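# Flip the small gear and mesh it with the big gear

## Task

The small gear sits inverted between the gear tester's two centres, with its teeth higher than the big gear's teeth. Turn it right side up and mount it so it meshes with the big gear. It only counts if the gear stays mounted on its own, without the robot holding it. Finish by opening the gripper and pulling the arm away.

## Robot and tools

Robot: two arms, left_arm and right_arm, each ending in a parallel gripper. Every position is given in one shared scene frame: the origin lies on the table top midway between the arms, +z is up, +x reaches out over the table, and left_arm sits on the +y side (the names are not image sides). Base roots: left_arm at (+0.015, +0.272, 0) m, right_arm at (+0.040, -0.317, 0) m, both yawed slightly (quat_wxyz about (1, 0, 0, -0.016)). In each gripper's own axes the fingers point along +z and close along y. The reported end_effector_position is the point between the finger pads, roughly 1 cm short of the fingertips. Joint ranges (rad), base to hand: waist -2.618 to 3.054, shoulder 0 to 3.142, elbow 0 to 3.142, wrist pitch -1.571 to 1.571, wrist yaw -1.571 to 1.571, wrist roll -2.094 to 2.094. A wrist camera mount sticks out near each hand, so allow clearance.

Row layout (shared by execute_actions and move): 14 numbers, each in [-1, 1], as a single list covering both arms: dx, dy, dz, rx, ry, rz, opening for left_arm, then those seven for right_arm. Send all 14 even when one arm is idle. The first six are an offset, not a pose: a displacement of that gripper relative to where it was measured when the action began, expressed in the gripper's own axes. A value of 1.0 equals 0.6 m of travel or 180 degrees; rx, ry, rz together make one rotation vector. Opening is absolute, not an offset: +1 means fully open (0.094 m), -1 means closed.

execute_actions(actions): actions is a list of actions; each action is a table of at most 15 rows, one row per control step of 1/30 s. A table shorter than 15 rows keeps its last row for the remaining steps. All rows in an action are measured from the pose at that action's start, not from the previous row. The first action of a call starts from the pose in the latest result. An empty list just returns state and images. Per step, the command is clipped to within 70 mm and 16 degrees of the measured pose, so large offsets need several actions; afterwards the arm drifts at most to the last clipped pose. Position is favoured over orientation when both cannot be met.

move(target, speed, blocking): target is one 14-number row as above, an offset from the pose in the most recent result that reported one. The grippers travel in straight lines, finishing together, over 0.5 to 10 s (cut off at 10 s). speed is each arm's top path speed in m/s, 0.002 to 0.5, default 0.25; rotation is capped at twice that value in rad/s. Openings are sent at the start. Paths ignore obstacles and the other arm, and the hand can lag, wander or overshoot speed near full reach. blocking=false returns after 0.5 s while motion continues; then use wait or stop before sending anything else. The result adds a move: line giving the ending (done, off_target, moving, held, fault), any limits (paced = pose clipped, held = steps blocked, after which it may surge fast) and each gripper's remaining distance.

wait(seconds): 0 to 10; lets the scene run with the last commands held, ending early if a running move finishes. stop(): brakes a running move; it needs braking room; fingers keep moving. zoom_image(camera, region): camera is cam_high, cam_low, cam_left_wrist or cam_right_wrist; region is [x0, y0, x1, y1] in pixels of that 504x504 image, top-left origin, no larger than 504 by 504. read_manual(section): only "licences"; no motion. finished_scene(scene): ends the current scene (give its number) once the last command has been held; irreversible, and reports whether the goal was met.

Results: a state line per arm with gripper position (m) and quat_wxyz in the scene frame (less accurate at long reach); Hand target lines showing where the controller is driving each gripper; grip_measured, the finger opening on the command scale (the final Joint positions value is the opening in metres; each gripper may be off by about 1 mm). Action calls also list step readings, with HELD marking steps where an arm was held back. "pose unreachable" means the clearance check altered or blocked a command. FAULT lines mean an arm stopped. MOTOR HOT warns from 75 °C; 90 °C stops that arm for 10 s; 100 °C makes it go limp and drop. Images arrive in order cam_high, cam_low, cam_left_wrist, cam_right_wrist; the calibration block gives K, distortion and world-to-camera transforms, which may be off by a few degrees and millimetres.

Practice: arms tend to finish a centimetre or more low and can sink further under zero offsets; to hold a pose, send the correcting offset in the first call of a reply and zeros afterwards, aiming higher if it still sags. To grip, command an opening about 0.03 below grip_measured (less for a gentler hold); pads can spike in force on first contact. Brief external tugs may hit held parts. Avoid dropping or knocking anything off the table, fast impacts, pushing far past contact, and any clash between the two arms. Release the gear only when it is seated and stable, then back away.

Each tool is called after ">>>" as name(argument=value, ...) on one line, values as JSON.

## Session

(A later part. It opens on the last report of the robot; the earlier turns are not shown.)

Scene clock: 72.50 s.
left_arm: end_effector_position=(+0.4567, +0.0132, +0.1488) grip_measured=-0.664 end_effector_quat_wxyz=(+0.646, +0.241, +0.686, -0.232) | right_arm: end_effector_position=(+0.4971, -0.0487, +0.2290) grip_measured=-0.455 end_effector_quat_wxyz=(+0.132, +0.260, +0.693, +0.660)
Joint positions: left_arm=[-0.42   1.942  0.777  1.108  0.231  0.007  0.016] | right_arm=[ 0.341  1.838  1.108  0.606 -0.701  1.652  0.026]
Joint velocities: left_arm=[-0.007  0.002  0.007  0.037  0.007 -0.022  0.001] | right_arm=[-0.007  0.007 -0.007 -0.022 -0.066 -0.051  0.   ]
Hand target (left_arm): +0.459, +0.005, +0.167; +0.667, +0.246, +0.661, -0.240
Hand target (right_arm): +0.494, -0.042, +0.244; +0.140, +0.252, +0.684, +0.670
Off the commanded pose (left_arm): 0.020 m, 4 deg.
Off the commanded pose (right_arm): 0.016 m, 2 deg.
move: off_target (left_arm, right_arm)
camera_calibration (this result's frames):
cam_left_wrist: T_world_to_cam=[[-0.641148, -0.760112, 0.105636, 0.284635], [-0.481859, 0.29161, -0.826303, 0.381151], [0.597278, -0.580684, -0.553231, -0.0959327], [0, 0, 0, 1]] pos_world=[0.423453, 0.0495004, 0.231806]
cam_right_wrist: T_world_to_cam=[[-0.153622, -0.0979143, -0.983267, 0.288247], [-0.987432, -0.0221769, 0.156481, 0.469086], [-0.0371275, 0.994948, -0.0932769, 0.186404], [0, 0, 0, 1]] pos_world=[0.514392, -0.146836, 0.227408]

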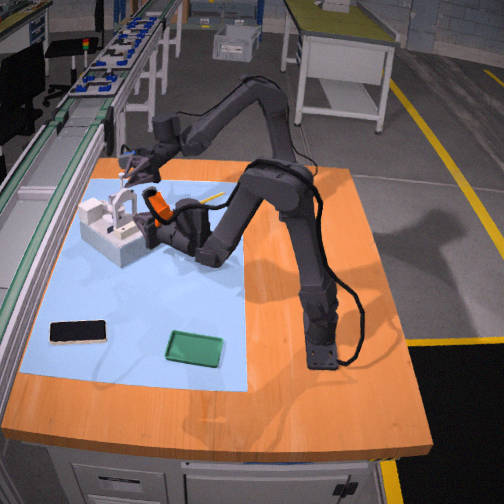

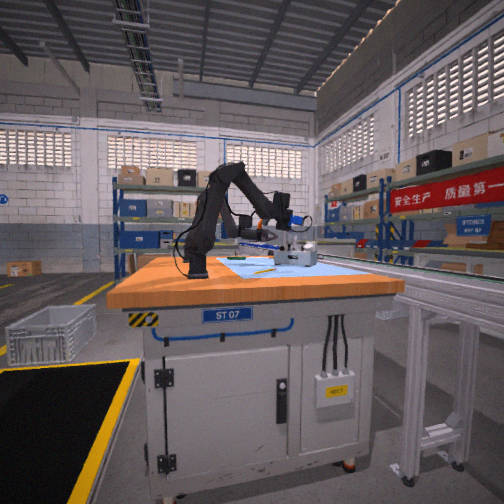

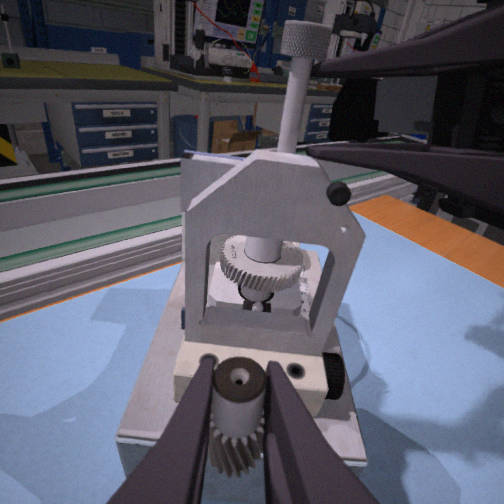

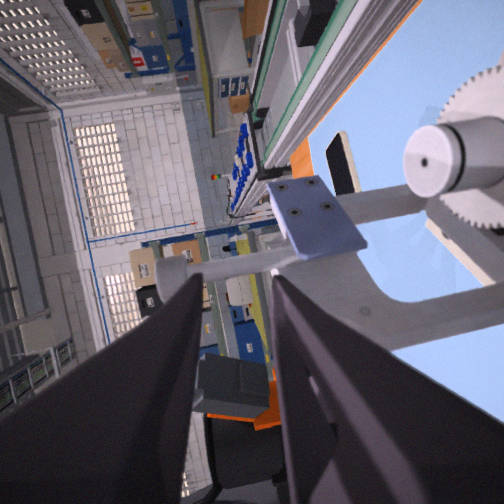

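>>> execute_actions(actions=[[[-0.03,-0.008,0,0.008,-0.02,0,-0.85,0.014,0.023,0.004,-0.01,0,-0.005,-0.45],[-0.03,-0.017,0,0.018,-0.02,0,-0.85,0.014,0.023,0.004,-0.01,0,-0.005,-0.45]],[[-0.025,-0.003,0.01,0,-0.015,0,-0.85,0.014,0.023,0.004,-0.01,0,-0.005,-0.45],[-0.025,-0.003,0.02,0,-0.015,0,-0.85,0.014,0.023,0.004,-0.01,0,-0.005,-0.45],[-0.025,-0.003,0.03,0,-0.015,0,-0.85,0.014,0.023,0.004,-0.01,0,-0.005,-0.45],[-0.025,-0.003,0.04,0,-0.015,0,-0.85,0.014,0.023,0.004,-0.01,0,-0.005,-0.45],[-0.025,-0.003,0.05,0,-0.015,0,-0.85,0.014,0.023,0.004,-0.01,0,-0.005,-0.45]]])

>>> wait(seconds=0.3)

Scene clock: 74.87 s.
left_arm: end_effector_position=(+0.4690, -0.0086, +0.1575) grip_measured=-0.664 end_effector_quat_wxyz=(+0.653, +0.247, +0.669, -0.256) | right_arm: end_effector_position=(+0.4971, -0.0487, +0.2290) grip_measured=-0.455 end_effector_quat_wxyz=(+0.132, +0.260, +0.693, +0.660)
Joint positions: left_arm=[-0.438  2.006  0.874  1.116  0.255 -0.015  0.016] | right_arm=[ 0.341  1.838  1.108  0.606 -0.701  1.652  0.026]
Joint velocities: left_arm=[ 0.002 -0.007  0.007 -0.037  0.022 -0.022 -0.002] | right_arm=[-0.007  0.002  0.007  0.081 -0.022 -0.007  0.   ]
Hand target (left_arm): +0.473, -0.014, +0.167; +0.661, +0.244, +0.660, -0.258
Hand target (right_arm): +0.494, -0.042, +0.244; +0.140, +0.252, +0.684, +0.670
Off the commanded pose (left_arm): 0.012 m, 1 deg.
Off the commanded pose (right_arm): 0.016 m, 2 deg.
Step readings (end_effector_position; steps 1 to 15: 1st action; 16 to 30: 2nd action):
0: left_arm (+0.4567, +0.0132, +0.1489) | right_arm (+0.4971, -0.0487, +0.2290)
1: left_arm (+0.4566, +0.0129, +0.1493) | right_arm (+0.4971, -0.0487, +0.2290)
2: left_arm (+0.4559, +0.0121, +0.1497) | right_arm (+0.4971, -0.0487, +0.2290)
4: left_arm (+0.4544, +0.0102, +0.1508) | right_arm (+0.4971, -0.0487, +0.2290)
8: left_arm (+0.4527, +0.0081, +0.1522) | right_arm (+0.4971, -0.0487, +0.2290)
15: left_arm (+0.4518, +0.0071, +0.1529) | right_arm (+0.4971, -0.0487, +0.2290)
16: left_arm (+0.4518, +0.0071, +0.1529) | right_arm (+0.4971, -0.0487, +0.2290)
17: left_arm (+0.4523, +0.0070, +0.1531) | right_arm (+0.4971, -0.0487, +0.2290)
19: left_arm (+0.4567, +0.0044, +0.1540) | right_arm (+0.4971, -0.0487, +0.2290)
23: left_arm (+0.4677, -0.0069, +0.1577) | right_arm (+0.4971, -0.0487, +0.2290)
30: end_effector_position above
camera_calibration (this result's frames):
cam_left_wrist: T_world_to_cam=[[-0.67548, -0.728031, 0.117033, 0.289613], [-0.450397, 0.281693, -0.847226, 0.389116], [0.58384, -0.624995, -0.518182, -0.110761], [0, 0, 0, 1]] pos_world=[0.435551, 0.0320107, 0.238381]
cam_right_wrist: T_world_to_cam=[[-0.153622, -0.0979143, -0.983267, 0.288247], [-0.987432, -0.0221769, 0.156481, 0.469086], [-0.0371275, 0.994948, -0.0932769, 0.186404], [0, 0, 0, 1]] pos_world=[0.514392, -0.146836, 0.227408]

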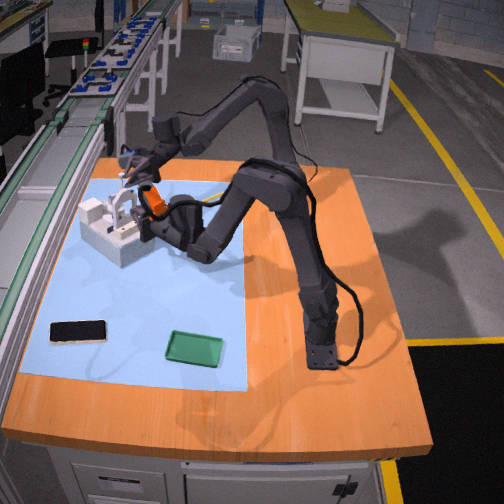

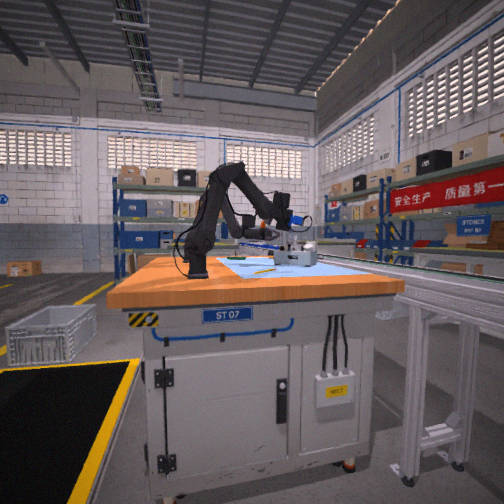

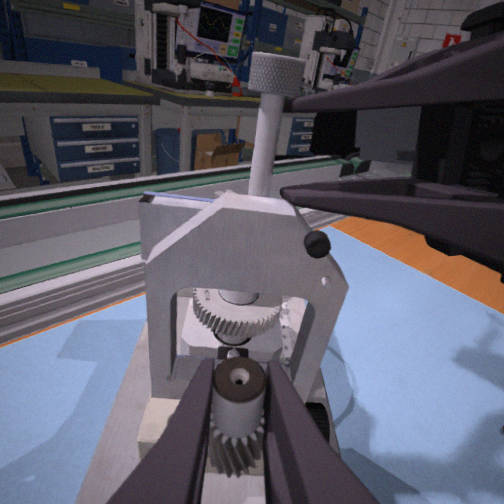

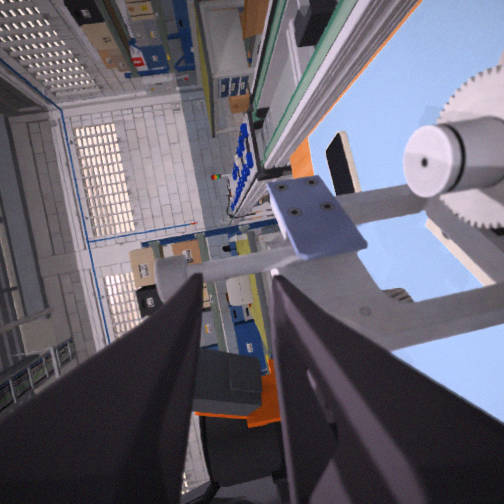

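Scene clock: 75.17 s.
left_arm: end_effector_position=(+0.4692, -0.0084, +0.1573) grip_measured=-0.664 end_effector_quat_wxyz=(+0.653, +0.246, +0.669, -0.255) | right_arm: end_effector_position=(+0.4971, -0.0487, +0.2290) grip_measured=-0.455 end_effector_quat_wxyz=(+0.132, +0.260, +0.693, +0.660)
Joint positions: left_arm=[-0.438  2.006  0.874  1.114  0.254 -0.015  0.016] | right_arm=[ 0.341  1.838  1.108  0.606 -0.701  1.652  0.026]
Joint velocities: left_arm=[ 0.002  0.007 -0.012 -0.051 -0.007 -0.037 -0.001] | right_arm=[-0.007 -0.007  0.012 -0.022  0.066  0.007  0.   ]
Hand target (left_arm): +0.473, -0.014, +0.167; +0.661, +0.244, +0.661, -0.258
Hand target (right_arm): +0.494, -0.042, +0.244; +0.140, +0.252, +0.684, +0.670
Off the commanded pose (left_arm): 0.012 m, 1 deg.
Off the commanded pose (right_arm): 0.016 m, 2 deg.
wait: 0.30 s; at rest by 0.17 s
camera_calibration (this result's frames):
cam_left_wrist: T_world_to_cam=[[-0.674216, -0.729096, 0.117695, 0.289208], [-0.451896, 0.281221, -0.846584, 0.3895], [0.584142, -0.623967, -0.519079, -0.110872], [0, 0, 0, 1]] pos_world=[0.435767, 0.0321443, 0.238154]
cam_right_wrist: T_world_to_cam=[[-0.153622, -0.0979143, -0.983267, 0.288247], [-0.987432, -0.0221769, 0.156481, 0.469086], [-0.0371275, 0.994948, -0.0932769, 0.186404], [0, 0, 0, 1]] pos_world=[0.514392, -0.146836, 0.227408]

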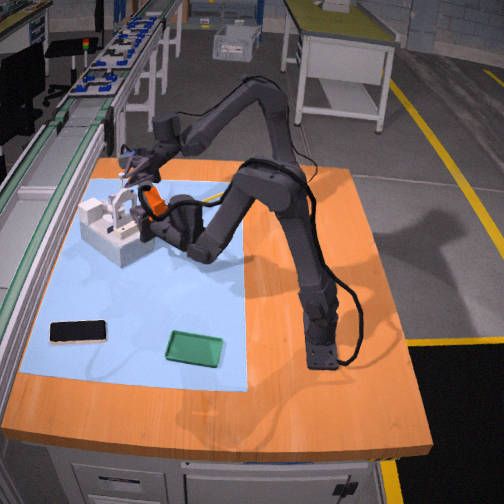

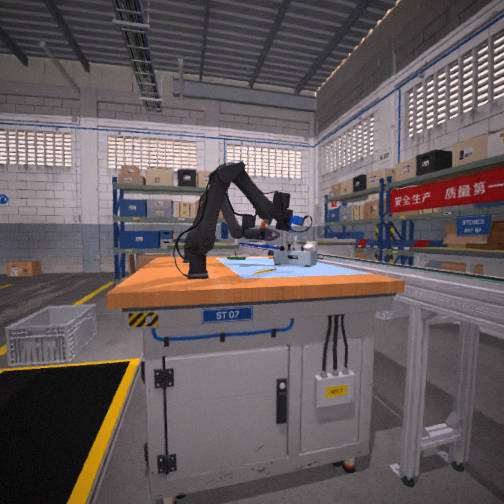

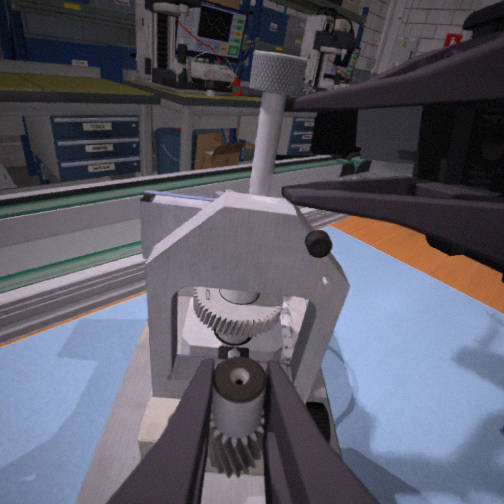

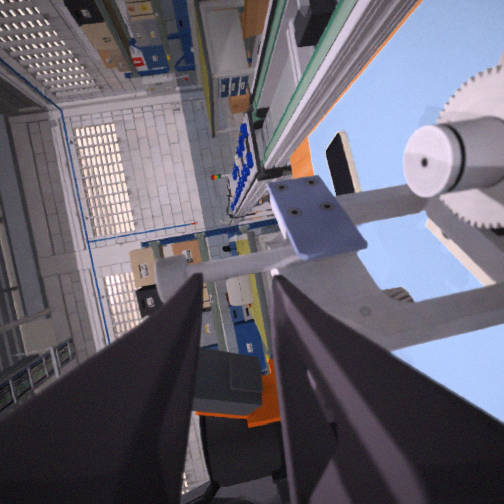

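>>> execute_actions(actions=[[[-0.012,-0.004,0.015,0,-0.008,0,-0.85,0.014,0.023,0.004,-0.01,0,-0.005,-0.45],[-0.009,-0.004,0.022,0,-0.008,0,-0.85,0.014,0.023,0.004,-0.01,0,-0.005,-0.45],[-0.006,-0.004,0.029,0,-0.008,0,-0.85,0.014,0.023,0.004,-0.01,0,-0.005,-0.45],[-0.005,-0.004,0.036,0,-0.008,0,-0.85,0.014,0.023,0.004,-0.01,0,-0.005,-0.45],[-0.005,-0.004,0.043,0,-0.008,0,-0.85,0.014,0.023,0.004,-0.01,0,-0.005,-0.45],[-0.005,-0.004,0.05,0,-0.008,0,-0.85,0.014,0.023,0.004,-0.01,0,-0.005,-0.45]]])

>>> wait(seconds=0.3)

Scene clock: 75.93 s.
left_arm: end_effector_position=(+0.4855, -0.0242, +0.1471) grip_measured=-0.664 end_effector_quat_wxyz=(+0.650, +0.246, +0.672, -0.255) | right_arm: end_effector_position=(+0.4971, -0.0487, +0.2290) grip_measured=-0.455 end_effector_quat_wxyz=(+0.132, +0.260, +0.693, +0.660)
Joint positions: left_arm=[-0.456  2.09   0.969  1.097  0.236 -0.017  0.016] | right_arm=[ 0.341  1.838  1.108  0.606 -0.701  1.652  0.026]
Joint velocities: left_arm=[ 0.007 -0.002  0.007 -0.037 -0.037 -0.051  0.001] | right_arm=[-0.002 -0.007 -0.007  0.022  0.051  0.022 -0.   ]
Hand target (left_arm): +0.489, -0.030, +0.160; +0.661, +0.243, +0.661, -0.258
Hand target (right_arm): +0.494, -0.042, +0.244; +0.140, +0.252, +0.684, +0.670
Off the commanded pose (left_arm): 0.015 m, 2 deg.
Off the commanded pose (right_arm): 0.016 m, 2 deg.
Step readings (end_effector_position):
0: left_arm (+0.4692, -0.0084, +0.1572) | right_arm (+0.4971, -0.0487, +0.2290)
1: left_arm (+0.4693, -0.0083, +0.1566) | right_arm (+0.4971, -0.0487, +0.2290)
2: left_arm (+0.4702, -0.0088, +0.1560) | right_arm (+0.4971, -0.0487, +0.2290)
4: left_arm (+0.4745, -0.0118, +0.1535) | right_arm (+0.4971, -0.0487, +0.2290)
8: left_arm (+0.4838, -0.0216, +0.1478) | right_arm (+0.4971, -0.0487, +0.2290)
15: end_effector_position above
camera_calibration (this result's frames):
cam_left_wrist: T_world_to_cam=[[-0.673018, -0.729597, 0.121389, 0.288774], [-0.458293, 0.282546, -0.842695, 0.395267], [0.58053, -0.622781, -0.524527, -0.132933], [0, 0, 0, 1]] pos_world=[0.45267, 0.0162188, 0.228309]
cam_right_wrist: T_world_to_cam=[[-0.153622, -0.0979143, -0.983267, 0.288247], [-0.987432, -0.0221769, 0.156481, 0.469086], [-0.0371275, 0.994948, -0.0932769, 0.186404], [0, 0, 0, 1]] pos_world=[0.514392, -0.146836, 0.227408]

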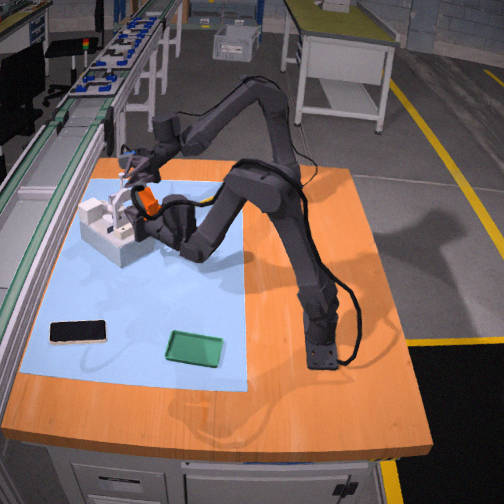

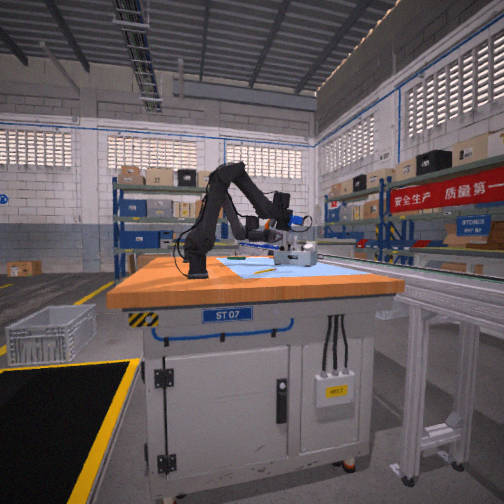

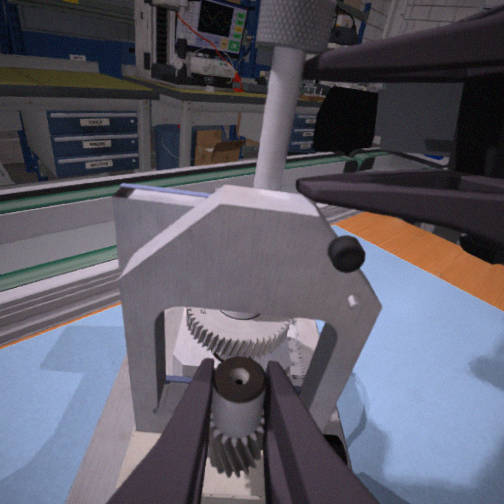

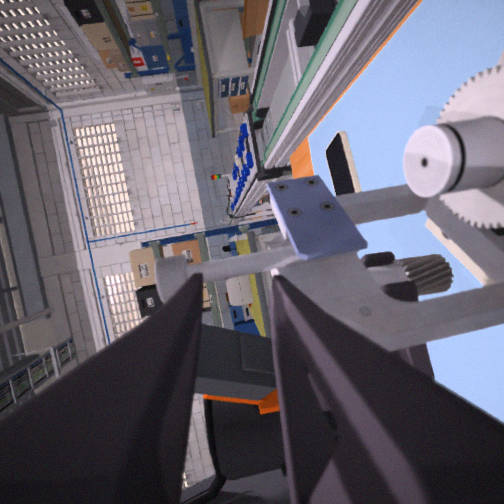

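Scene clock: 76.23 s.
left_arm: end_effector_position=(+0.4857, -0.0241, +0.1473) grip_measured=-0.664 end_effector_quat_wxyz=(+0.651, +0.246, +0.672, -0.255) | right_arm: end_effector_position=(+0.4971, -0.0487, +0.2290) grip_measured=-0.455 end_effector_quat_wxyz=(+0.132, +0.260, +0.693, +0.660)
Joint positions: left_arm=[-0.456  2.09   0.969  1.097  0.235 -0.017  0.016] | right_arm=[ 0.341  1.838  1.108  0.606 -0.701  1.652  0.026]
Joint velocities: left_arm=[ 0.022 -0.007 -0.012  0.022 -0.007  0.022  0.001] | right_arm=[-0.012  0.007  0.012  0.007 -0.022 -0.037  0.001]
Hand target (left_arm): +0.489, -0.030, +0.160; +0.661, +0.243, +0.661, -0.258
Hand target (right_arm): +0.494, -0.042, +0.244; +0.140, +0.252, +0.684, +0.670
Off the commanded pose (left_arm): 0.015 m, 2 deg.
Off the commanded pose (right_arm): 0.016 m, 2 deg.
wait: 0.30 s; at rest by 0.17 s
camera_calibration (this result's frames):
cam_left_wrist: T_world_to_cam=[[-0.672225, -0.730348, 0.121267, 0.288592], [-0.458321, 0.281892, -0.842899, 0.395484], [0.581425, -0.622197, -0.524228, -0.133363], [0, 0, 0, 1]] pos_world=[0.452798, 0.0163105, 0.228444]
cam_right_wrist: T_world_to_cam=[[-0.153622, -0.0979143, -0.983267, 0.288247], [-0.987432, -0.0221769, 0.156481, 0.469086], [-0.0371275, 0.994948, -0.0932769, 0.186404], [0, 0, 0, 1]] pos_world=[0.514392, -0.146836, 0.227408]

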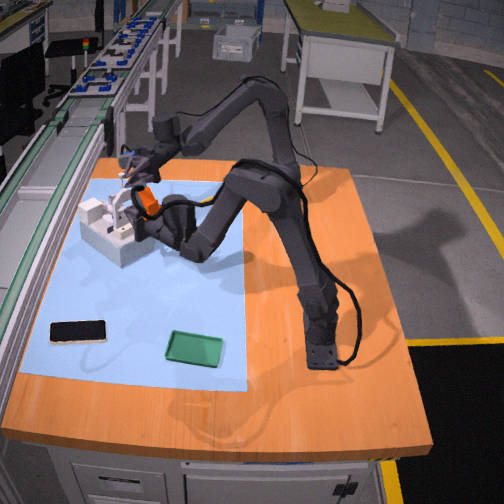

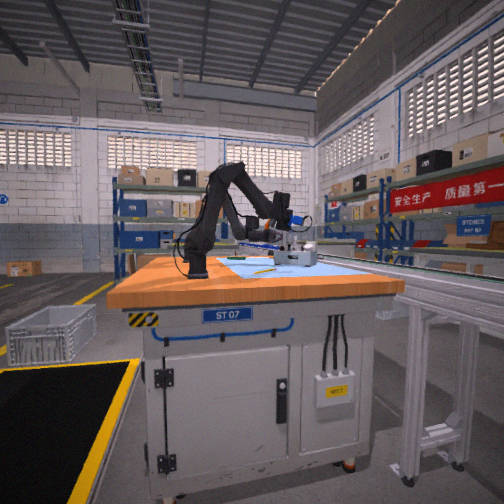

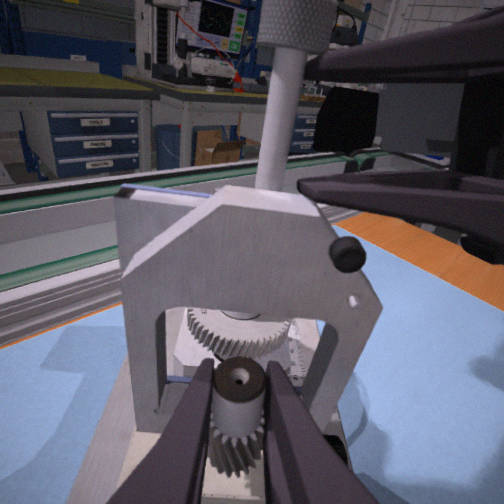

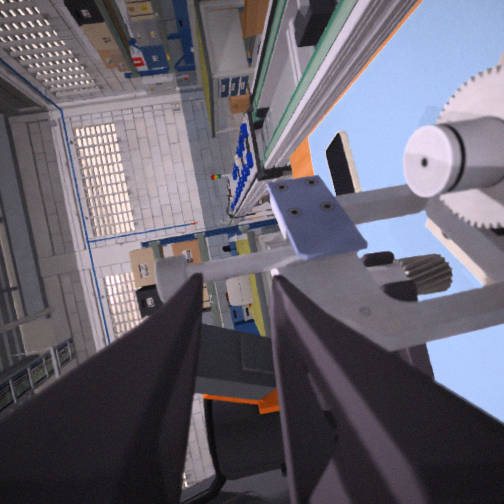

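>>> execute_actions(actions=[[[-0.024,-0.004,0.014,0,-0.012,0,-0.85,0.014,0.023,0.004,-0.01,0,-0.005,-0.45],[-0.026,-0.004,0.018,0,-0.012,0,-0.85,0.014,0.023,0.004,-0.01,0,-0.005,-0.45],[-0.026,-0.004,0.022,0,-0.012,0,-0.85,0.014,0.023,0.004,-0.01,0,-0.005,-0.45],[-0.026,-0.004,0.026,0,-0.012,0,-0.85,0.014,0.023,0.004,-0.01,0,-0.005,-0.45],[-0.026,-0.004,0.03,0,-0.012,0,-0.85,0.014,0.023,0.004,-0.01,0,-0.005,-0.45],[-0.026,-0.004,0.034,0,-0.012,0,-0.85,0.014,0.023,0.004,-0.01,0,-0.005,-0.45],[-0.026,-0.004,0.037,0,-0.012,0,-0.85,0.014,0.023,0.004,-0.01,0,-0.005,-0.45]]])

>>> wait(seconds=0.3)

Scene clock: 77.00 s.
left_arm: end_effector_position=(+0.4978, -0.0338, +0.1530) grip_measured=-0.664 end_effector_quat_wxyz=(+0.656, +0.242, +0.667, -0.256) | right_arm: end_effector_position=(+0.4971, -0.0487, +0.2290) grip_measured=-0.455 end_effector_quat_wxyz=(+0.132, +0.260, +0.693, +0.660)
Joint positions: left_arm=[-0.464  2.124  1.042  1.073  0.224 -0.022  0.016] | right_arm=[ 0.341  1.838  1.108  0.606 -0.701  1.652  0.026]
Joint velocities: left_arm=[-0.002  0.002 -0.017  0.007 -0.022 -0.007  0.002] | right_arm=[ 0.002 -0.007 -0.002 -0.007 -0.051 -0.066 -0.002]
Hand target (left_arm): +0.501, -0.040, +0.163; +0.663, +0.240, +0.659, -0.260
Hand target (right_arm): +0.494, -0.042, +0.244; +0.140, +0.252, +0.684, +0.670
Off the commanded pose (left_arm): 0.012 m, 1 deg.
Off the commanded pose (right_arm): 0.016 m, 2 deg.
Step readings (end_effector_position):
0: left_arm (+0.4858, -0.0240, +0.1473) | right_arm (+0.4971, -0.0487, +0.2290)
1: left_arm (+0.4858, -0.0240, +0.1473) | right_arm (+0.4971, -0.0487, +0.2290)
2: left_arm (+0.4861, -0.0241, +0.1477) | right_arm (+0.4971, -0.0487, +0.2290)
4: left_arm (+0.4888, -0.0252, +0.1495) | right_arm (+0.4971, -0.0487, +0.2290)
8: left_arm (+0.4963, -0.0307, +0.1545) | right_arm (+0.4971, -0.0487, +0.2290)
15: end_effector_position above
camera_calibration (this result's frames):
cam_left_wrist: T_world_to_cam=[[-0.671505, -0.73086, 0.122166, 0.288432], [-0.450118, 0.271359, -0.85074, 0.405394], [0.588621, -0.626265, -0.511192, -0.149098], [0, 0, 0, 1]] pos_world=[0.463921, 0.00742097, 0.233431]
cam_right_wrist: T_world_to_cam=[[-0.153622, -0.0979143, -0.983267, 0.288247], [-0.987432, -0.0221769, 0.156481, 0.469086], [-0.0371275, 0.994948, -0.0932769, 0.186404], [0, 0, 0, 1]] pos_world=[0.514392, -0.146836, 0.227408]

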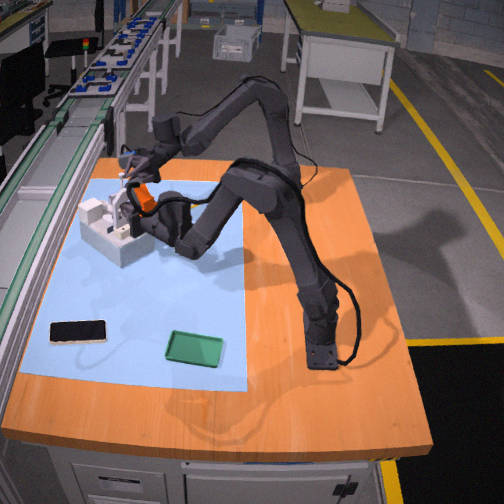

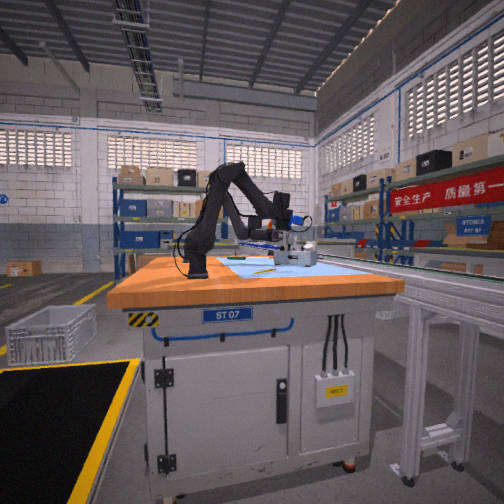

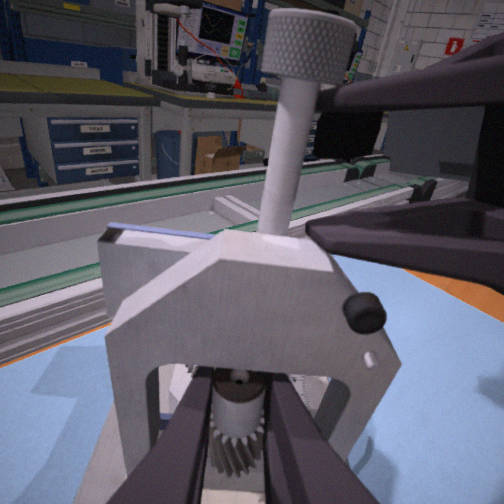

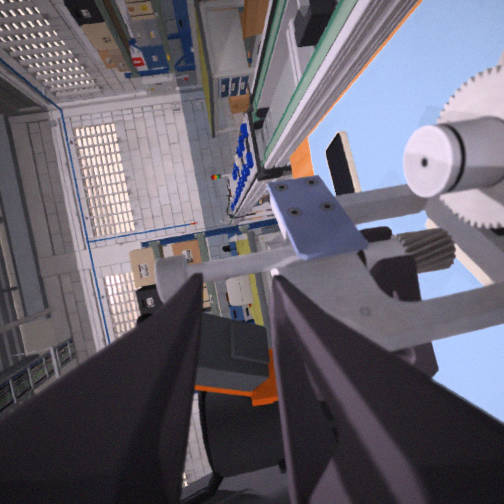

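Scene clock: 77.30 s.
left_arm: end_effector_position=(+0.4980, -0.0336, +0.1515) grip_measured=-0.664 end_effector_quat_wxyz=(+0.654, +0.242, +0.669, -0.256) | right_arm: end_effector_position=(+0.4971, -0.0487, +0.2290) grip_measured=-0.455 end_effector_quat_wxyz=(+0.132, +0.260, +0.693, +0.660)
Joint positions: left_arm=[-0.464  2.125  1.042  1.069  0.223 -0.023  0.016] | right_arm=[ 0.341  1.838  1.108  0.606 -0.701  1.652  0.026]
Joint velocities: left_arm=[-0.022 -0.002  0.017 -0.022 -0.051 -0.081 -0.001] | right_arm=[-0.017 -0.017 -0.012 -0.007 -0.022 -0.007  0.001]
Hand target (left_arm): +0.501, -0.040, +0.163; +0.663, +0.240, +0.660, -0.260
Hand target (right_arm): +0.494, -0.042, +0.244; +0.140, +0.252, +0.684, +0.670
Off the commanded pose (left_arm): 0.013 m, 2 deg.
Off the commanded pose (right_arm): 0.016 m, 2 deg.
wait: 0.30 s; at rest by 0.17 s
camera_calibration (this result's frames):
cam_left_wrist: T_world_to_cam=[[-0.670099, -0.731887, 0.123725, 0.287861], [-0.454341, 0.272615, -0.848089, 0.405842], [0.586976, -0.624517, -0.515206, -0.148416], [0, 0, 0, 1]] pos_world=[0.464403, 0.00735422, 0.232109]
cam_right_wrist: T_world_to_cam=[[-0.153622, -0.0979143, -0.983267, 0.288247], [-0.987432, -0.0221769, 0.156481, 0.469086], [-0.0371275, 0.994948, -0.0932769, 0.186404], [0, 0, 0, 1]] pos_world=[0.514392, -0.146836, 0.227408]

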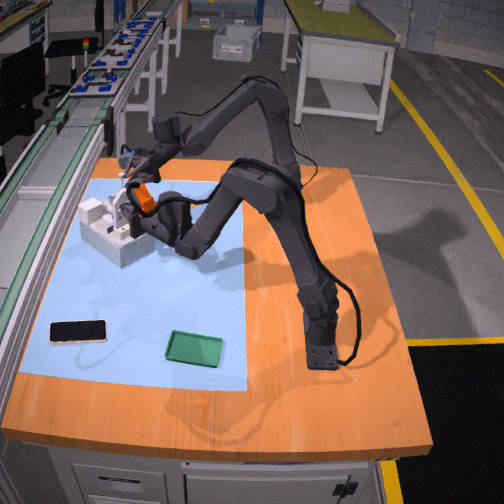

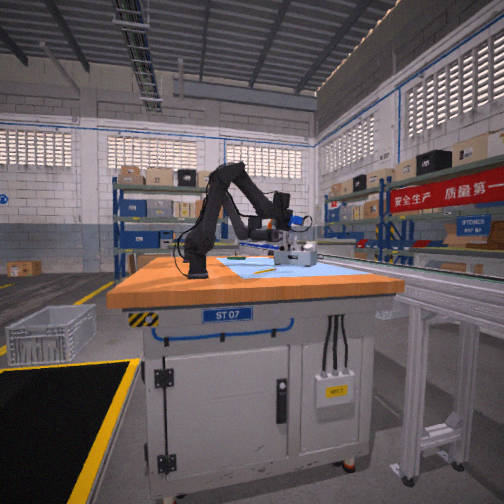

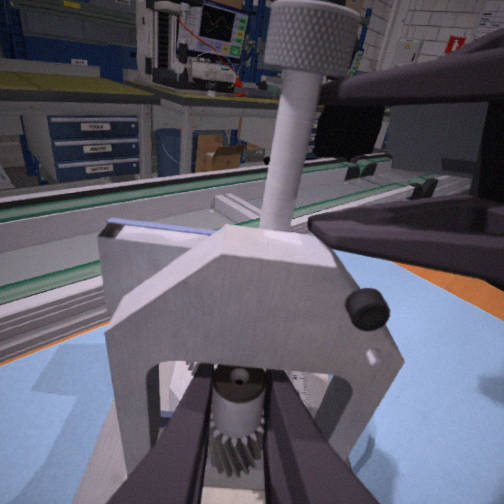

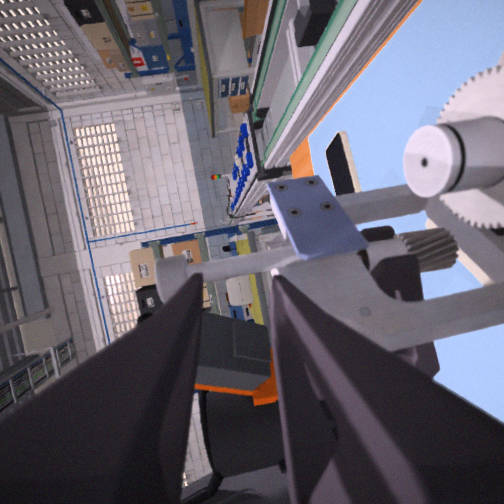

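>>> execute_actions(actions=[[[-0.018,-0.007,0.013,0.004,-0.01,0,-0.85,0.014,0.023,0.004,-0.01,0,-0.005,-0.45],[-0.018,-0.009,0.016,0.007,-0.01,0,-0.85,0.014,0.023,0.004,-0.01,0,-0.005,-0.45],[-0.017,-0.009,0.019,0.007,-0.01,0,-0.85,0.014,0.023,0.004,-0.01,0,-0.005,-0.45],[-0.017,-0.009,0.022,0.007,-0.01,0,-0.85,0.014,0.023,0.004,-0.01,0,-0.005,-0.45],[-0.016,-0.009,0.025,0.007,-0.01,0,-0.85,0.014,0.023,0.004,-0.01,0,-0.005,-0.45],[-0.016,-0.009,0.028,0.007,-0.01,0,-0.85,0.014,0.023,0.004,-0.01,0,-0.005,-0.45],[-0.016,-0.009,0.031,0.007,-0.01,0,-0.85,0.014,0.023,0.004,-0.01,0,-0.005,-0.45]]])

>>> wait(seconds=0.3)

Scene clock: 78.17 s.
left_arm: end_effector_position=(+0.5078, -0.0393, +0.1502) grip_measured=-0.664 end_effector_quat_wxyz=(+0.656, +0.241, +0.667, -0.258) | right_arm: end_effector_position=(+0.4971, -0.0487, +0.2291) grip_measured=-0.455 end_effector_quat_wxyz=(+0.132, +0.260, +0.693, +0.660)
Joint positions: left_arm=[-0.464  2.163  1.095  1.06   0.224 -0.026  0.016] | right_arm=[ 0.341  1.838  1.108  0.606 -0.701  1.652  0.026]
Joint velocities: left_arm=[-0.017 -0.002 -0.002  0.007 -0.007 -0.007  0.001] | right_arm=[-0.007  0.012 -0.007 -0.022  0.007 -0.066 -0.001]
Hand target (left_arm): +0.508, -0.050, +0.161; +0.662, +0.245, +0.656, -0.267
Hand target (right_arm): +0.494, -0.042, +0.244; +0.140, +0.252, +0.684, +0.670
Off the commanded pose (left_arm): 0.015 m, 2 deg.
Off the commanded pose (right_arm): 0.016 m, 2 deg.
Step readings (end_effector_position):
0: left_arm (+0.4980, -0.0336, +0.1515) | right_arm (+0.4971, -0.0487, +0.2290)
1: left_arm (+0.4980, -0.0336, +0.1515) | right_arm (+0.4971, -0.0487, +0.2290)
2: left_arm (+0.4981, -0.0338, +0.1513) | right_arm (+0.4971, -0.0487, +0.2290)
4: left_arm (+0.5001, -0.0352, +0.1514) | right_arm (+0.4971, -0.0487, +0.2290)
8: left_arm (+0.5060, -0.0383, +0.1507) | right_arm (+0.4971, -0.0487, +0.2290)
15: end_effector_position above
camera_calibration (this result's frames):
cam_left_wrist: T_world_to_cam=[[-0.671852, -0.729945, 0.12568, 0.291093], [-0.451211, 0.268783, -0.850979, 0.40942], [0.587387, -0.62844, -0.509941, -0.159559], [0, 0, 0, 1]] pos_world=[0.474029, 0.00216371, 0.230458]
cam_right_wrist: T_world_to_cam=[[-0.153265, -0.0977998, -0.983334, 0.288169], [-0.987489, -0.0221951, 0.15612, 0.469193], [-0.0370936, 0.994959, -0.0931745, 0.186369], [0, 0, 0, 1]] pos_world=[0.514402, -0.146833, 0.227481]

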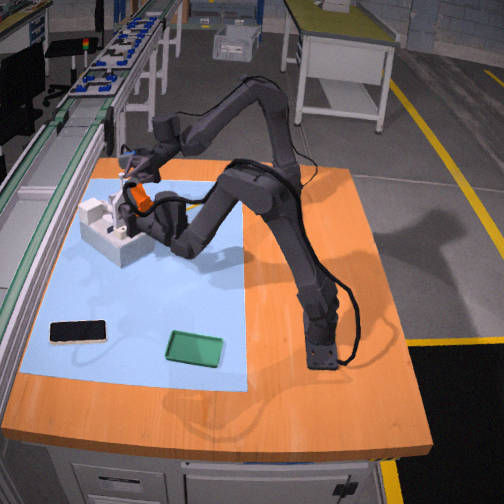

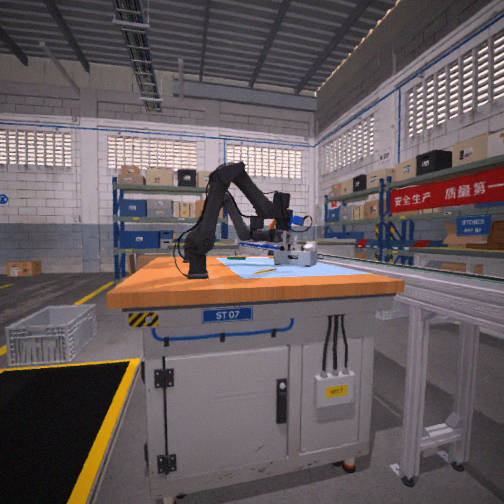

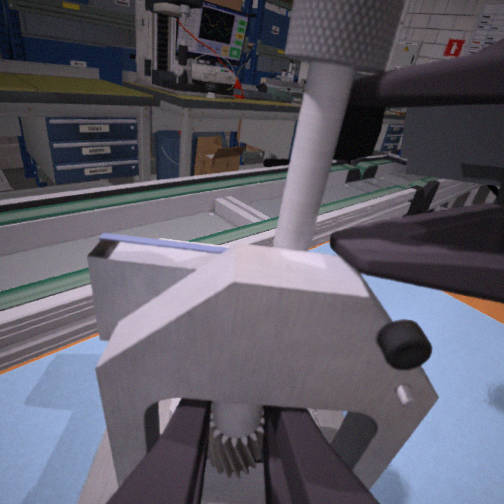

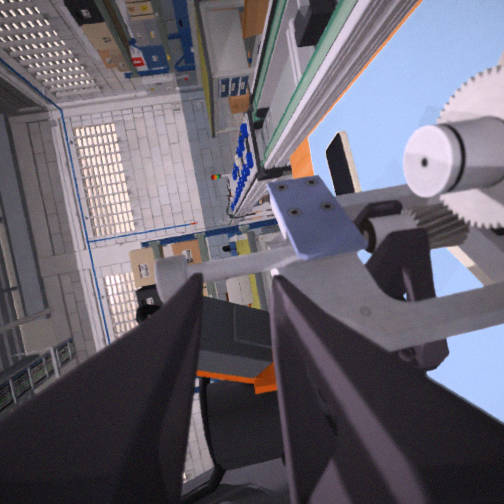

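Scene clock: 78.47 s.
left_arm: end_effector_position=(+0.5078, -0.0393, +0.1502) grip_measured=-0.664 end_effector_quat_wxyz=(+0.656, +0.241, +0.667, -0.258) | right_arm: end_effector_position=(+0.4971, -0.0487, +0.2291) grip_measured=-0.455 end_effector_quat_wxyz=(+0.132, +0.260, +0.693, +0.660)
Joint positions: left_arm=[-0.464  2.163  1.095  1.06   0.224 -0.026  0.016] | right_arm=[ 0.341  1.838  1.108  0.606 -0.701  1.652  0.026]
Joint velocities: left_arm=[ 0.002  0.007  0.007 -0.051  0.007 -0.051  0.001] | right_arm=[-0.046  0.007 -0.027 -0.007  0.037  0.007 -0.001]
Hand target (left_arm): +0.508, -0.050, +0.161; +0.662, +0.245, +0.656, -0.267
Hand target (right_arm): +0.494, -0.042, +0.244; +0.140, +0.252, +0.684, +0.670
Off the commanded pose (left_arm): 0.015 m, 2 deg.
Off the commanded pose (right_arm): 0.016 m, 2 deg.
wait: 0.30 s; at rest by 0.17 s
camera_calibration (this result's frames):
cam_left_wrist: T_world_to_cam=[[-0.671852, -0.729945, 0.12568, 0.291093], [-0.451211, 0.268783, -0.850979, 0.40942], [0.587387, -0.62844, -0.509941, -0.159559], [0, 0, 0, 1]] pos_world=[0.474029, 0.00216371, 0.230458]
cam_right_wrist: T_world_to_cam=[[-0.153265, -0.0977998, -0.983334, 0.288169], [-0.987489, -0.0221951, 0.15612, 0.469193], [-0.0370936, 0.994959, -0.0931745, 0.186369], [0, 0, 0, 1]] pos_world=[0.514402, -0.146833, 0.227481]

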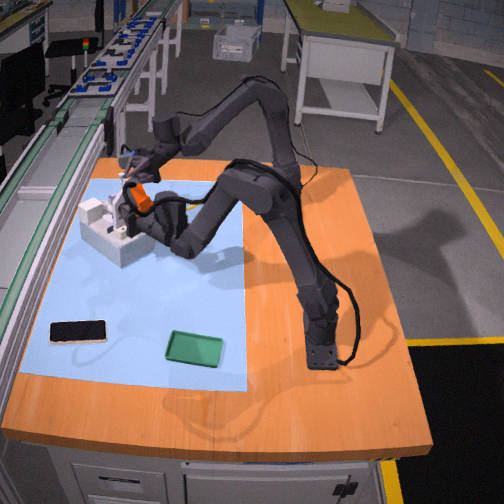

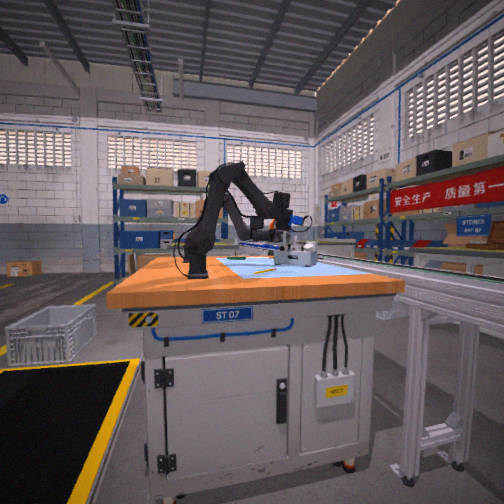

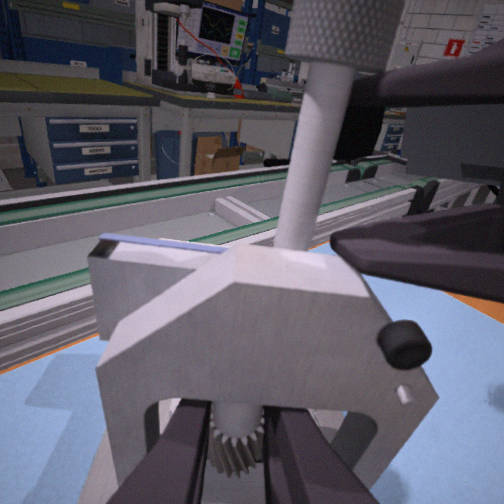

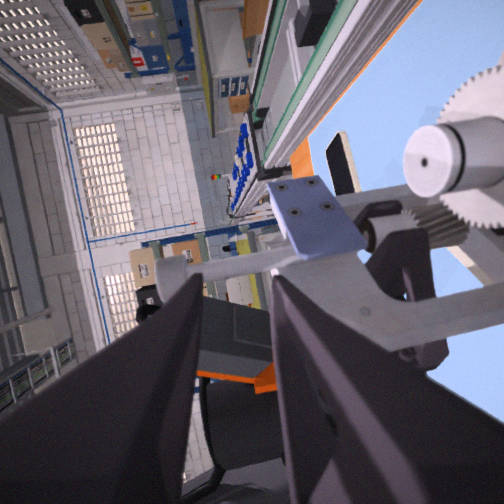

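>>> execute_actions(actions=[[[-0.018,-0.006,0.004,0.006,-0.008,0,-0.85,0.014,0.023,0.004,-0.01,0,-0.005,-0.45],[-0.018,-0.011,0.004,0.0125,-0.008,0,-0.85,0.014,0.023,0.004,-0.01,0,-0.005,-0.45]]])

>>> wait(seconds=0.3)

>>> zoom_image(camera="cam_right_wrist", region=[300, 150, 504, 320])

Scene clock: 79.20 s.
left_arm: end_effector_position=(+0.5047, -0.0427, +0.1502) grip_measured=-0.664 end_effector_quat_wxyz=(+0.652, +0.249, +0.665, -0.267) | right_arm: end_effector_position=(+0.4971, -0.0487, +0.2291) grip_measured=-0.455 end_effector_quat_wxyz=(+0.132, +0.260, +0.693, +0.660)
Joint positions: left_arm=[-0.464  2.163  1.095  1.06   0.25  -0.028  0.016] | right_arm=[ 0.341  1.838  1.108  0.606 -0.701  1.652  0.026]
Joint velocities: left_arm=[-0.007 -0.002 -0.002  0.037  0.007  0.022  0.   ] | right_arm=[-0.017 -0.007 -0.007  0.007  0.139 -0.125  0.001]
Hand target (left_arm): +0.505, -0.045, +0.161; +0.659, +0.251, +0.654, -0.274
Hand target (right_arm): +0.494, -0.042, +0.244; +0.140, +0.252, +0.684, +0.670
Off the commanded pose (left_arm): 0.011 m, 2 deg.
Off the commanded pose (right_arm): 0.016 m, 2 deg.
Step readings (end_effector_position):
0: left_arm (+0.5078, -0.0393, +0.1502) | right_arm (+0.4971, -0.0487, +0.2291)
1: left_arm (+0.5077, -0.0394, +0.1502) | right_arm (+0.4971, -0.0487, +0.2291)
2: left_arm (+0.5072, -0.0399, +0.1502) | right_arm (+0.4971, -0.0487, +0.2291)
4: left_arm (+0.5062, -0.0410, +0.1502) | right_arm (+0.4971, -0.0487, +0.2291)
8: left_arm (+0.5052, -0.0421, +0.1502) | right_arm (+0.4971, -0.0487, +0.2291)
15: end_effector_position above
camera_calibration (this result's frames):
cam_left_wrist: T_world_to_cam=[[-0.690101, -0.712348, 0.127757, 0.296222], [-0.445382, 0.278886, -0.850798, 0.40642], [0.570435, -0.644037, -0.509726, -0.152027], [0, 0, 0, 1]] pos_world=[0.472157, -0.000242272, 0.230445]
cam_right_wrist: T_world_to_cam=[[-0.153265, -0.0977998, -0.983334, 0.288169], [-0.987489, -0.0221951, 0.15612, 0.469193], [-0.0370936, 0.994959, -0.0931745, 0.186369], [0, 0, 0, 1]] pos_world=[0.514402, -0.146833, 0.227481]

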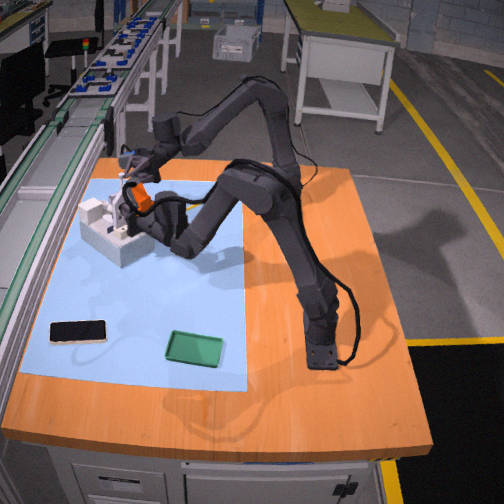

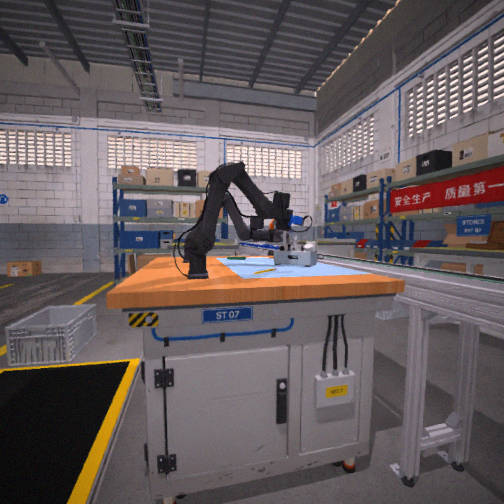

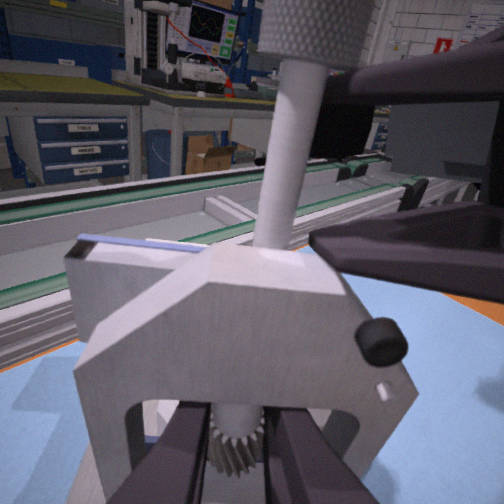

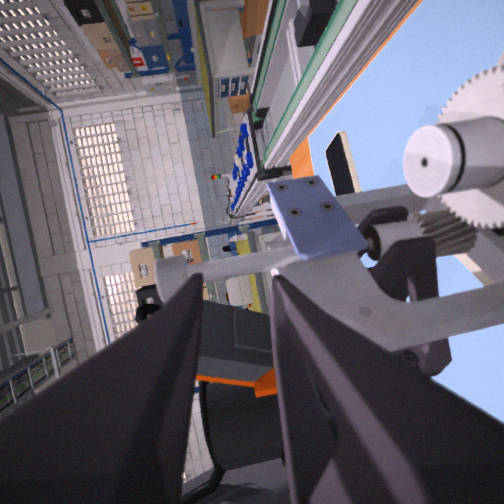

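Scene clock: 79.50 s.
left_arm: end_effector_position=(+0.5046, -0.0428, +0.1502) grip_measured=-0.664 end_effector_quat_wxyz=(+0.652, +0.249, +0.664, -0.267) | right_arm: end_effector_position=(+0.4971, -0.0487, +0.2291) grip_measured=-0.455 end_effector_quat_wxyz=(+0.132, +0.260, +0.693, +0.660)
Joint positions: left_arm=[-0.464  2.163  1.095  1.06   0.251 -0.028  0.016] | right_arm=[ 0.341  1.838  1.108  0.606 -0.701  1.652  0.026]
Joint velocities: left_arm=[ 0.002 -0.002  0.017 -0.037  0.066  0.037 -0.   ] | right_arm=[-0.012  0.007  0.007  0.007  0.022  0.007 -0.001]
Hand target (left_arm): +0.505, -0.045, +0.161; +0.659, +0.251, +0.654, -0.274
Hand target (right_arm): +0.494, -0.042, +0.244; +0.140, +0.252, +0.684, +0.670
Off the commanded pose (left_arm): 0.011 m, 2 deg.
Off the commanded pose (right_arm): 0.016 m, 2 deg.
wait: 0.30 s; at rest by 0.17 s
camera_calibration (this result's frames):
cam_left_wrist: T_world_to_cam=[[-0.690644, -0.71182, 0.127762, 0.296383], [-0.445172, 0.279221, -0.850798, 0.406315], [0.569942, -0.644474, -0.509724, -0.151809], [0, 0, 0, 1]] pos_world=[0.472097, -0.000316729, 0.230445]
cam_right_wrist: T_world_to_cam=[[-0.153265, -0.0977998, -0.983334, 0.288169], [-0.987489, -0.0221951, 0.15612, 0.469193], [-0.0370936, 0.994959, -0.0931745, 0.186369], [0, 0, 0, 1]] pos_world=[0.514402, -0.146833, 0.227481]

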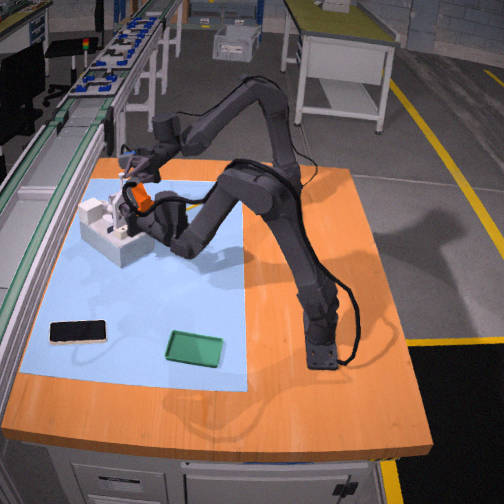

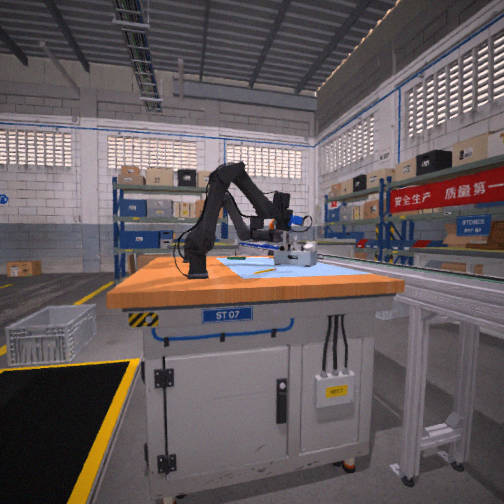

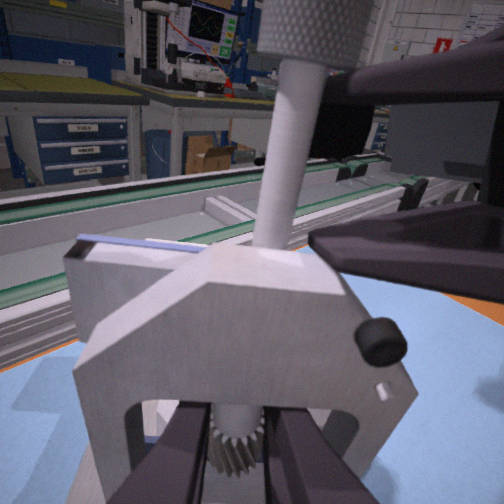

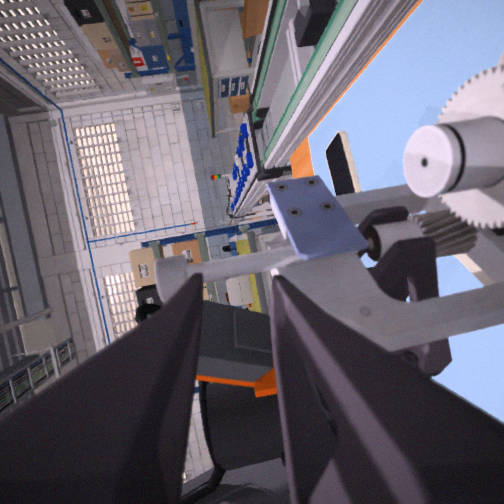

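Region (300, 150, 504, 320) of cam_right_wrist's 504x504 image, scaled by 2.471, with more detail than that image has.

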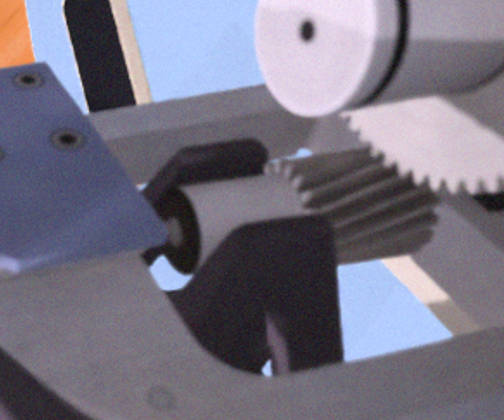

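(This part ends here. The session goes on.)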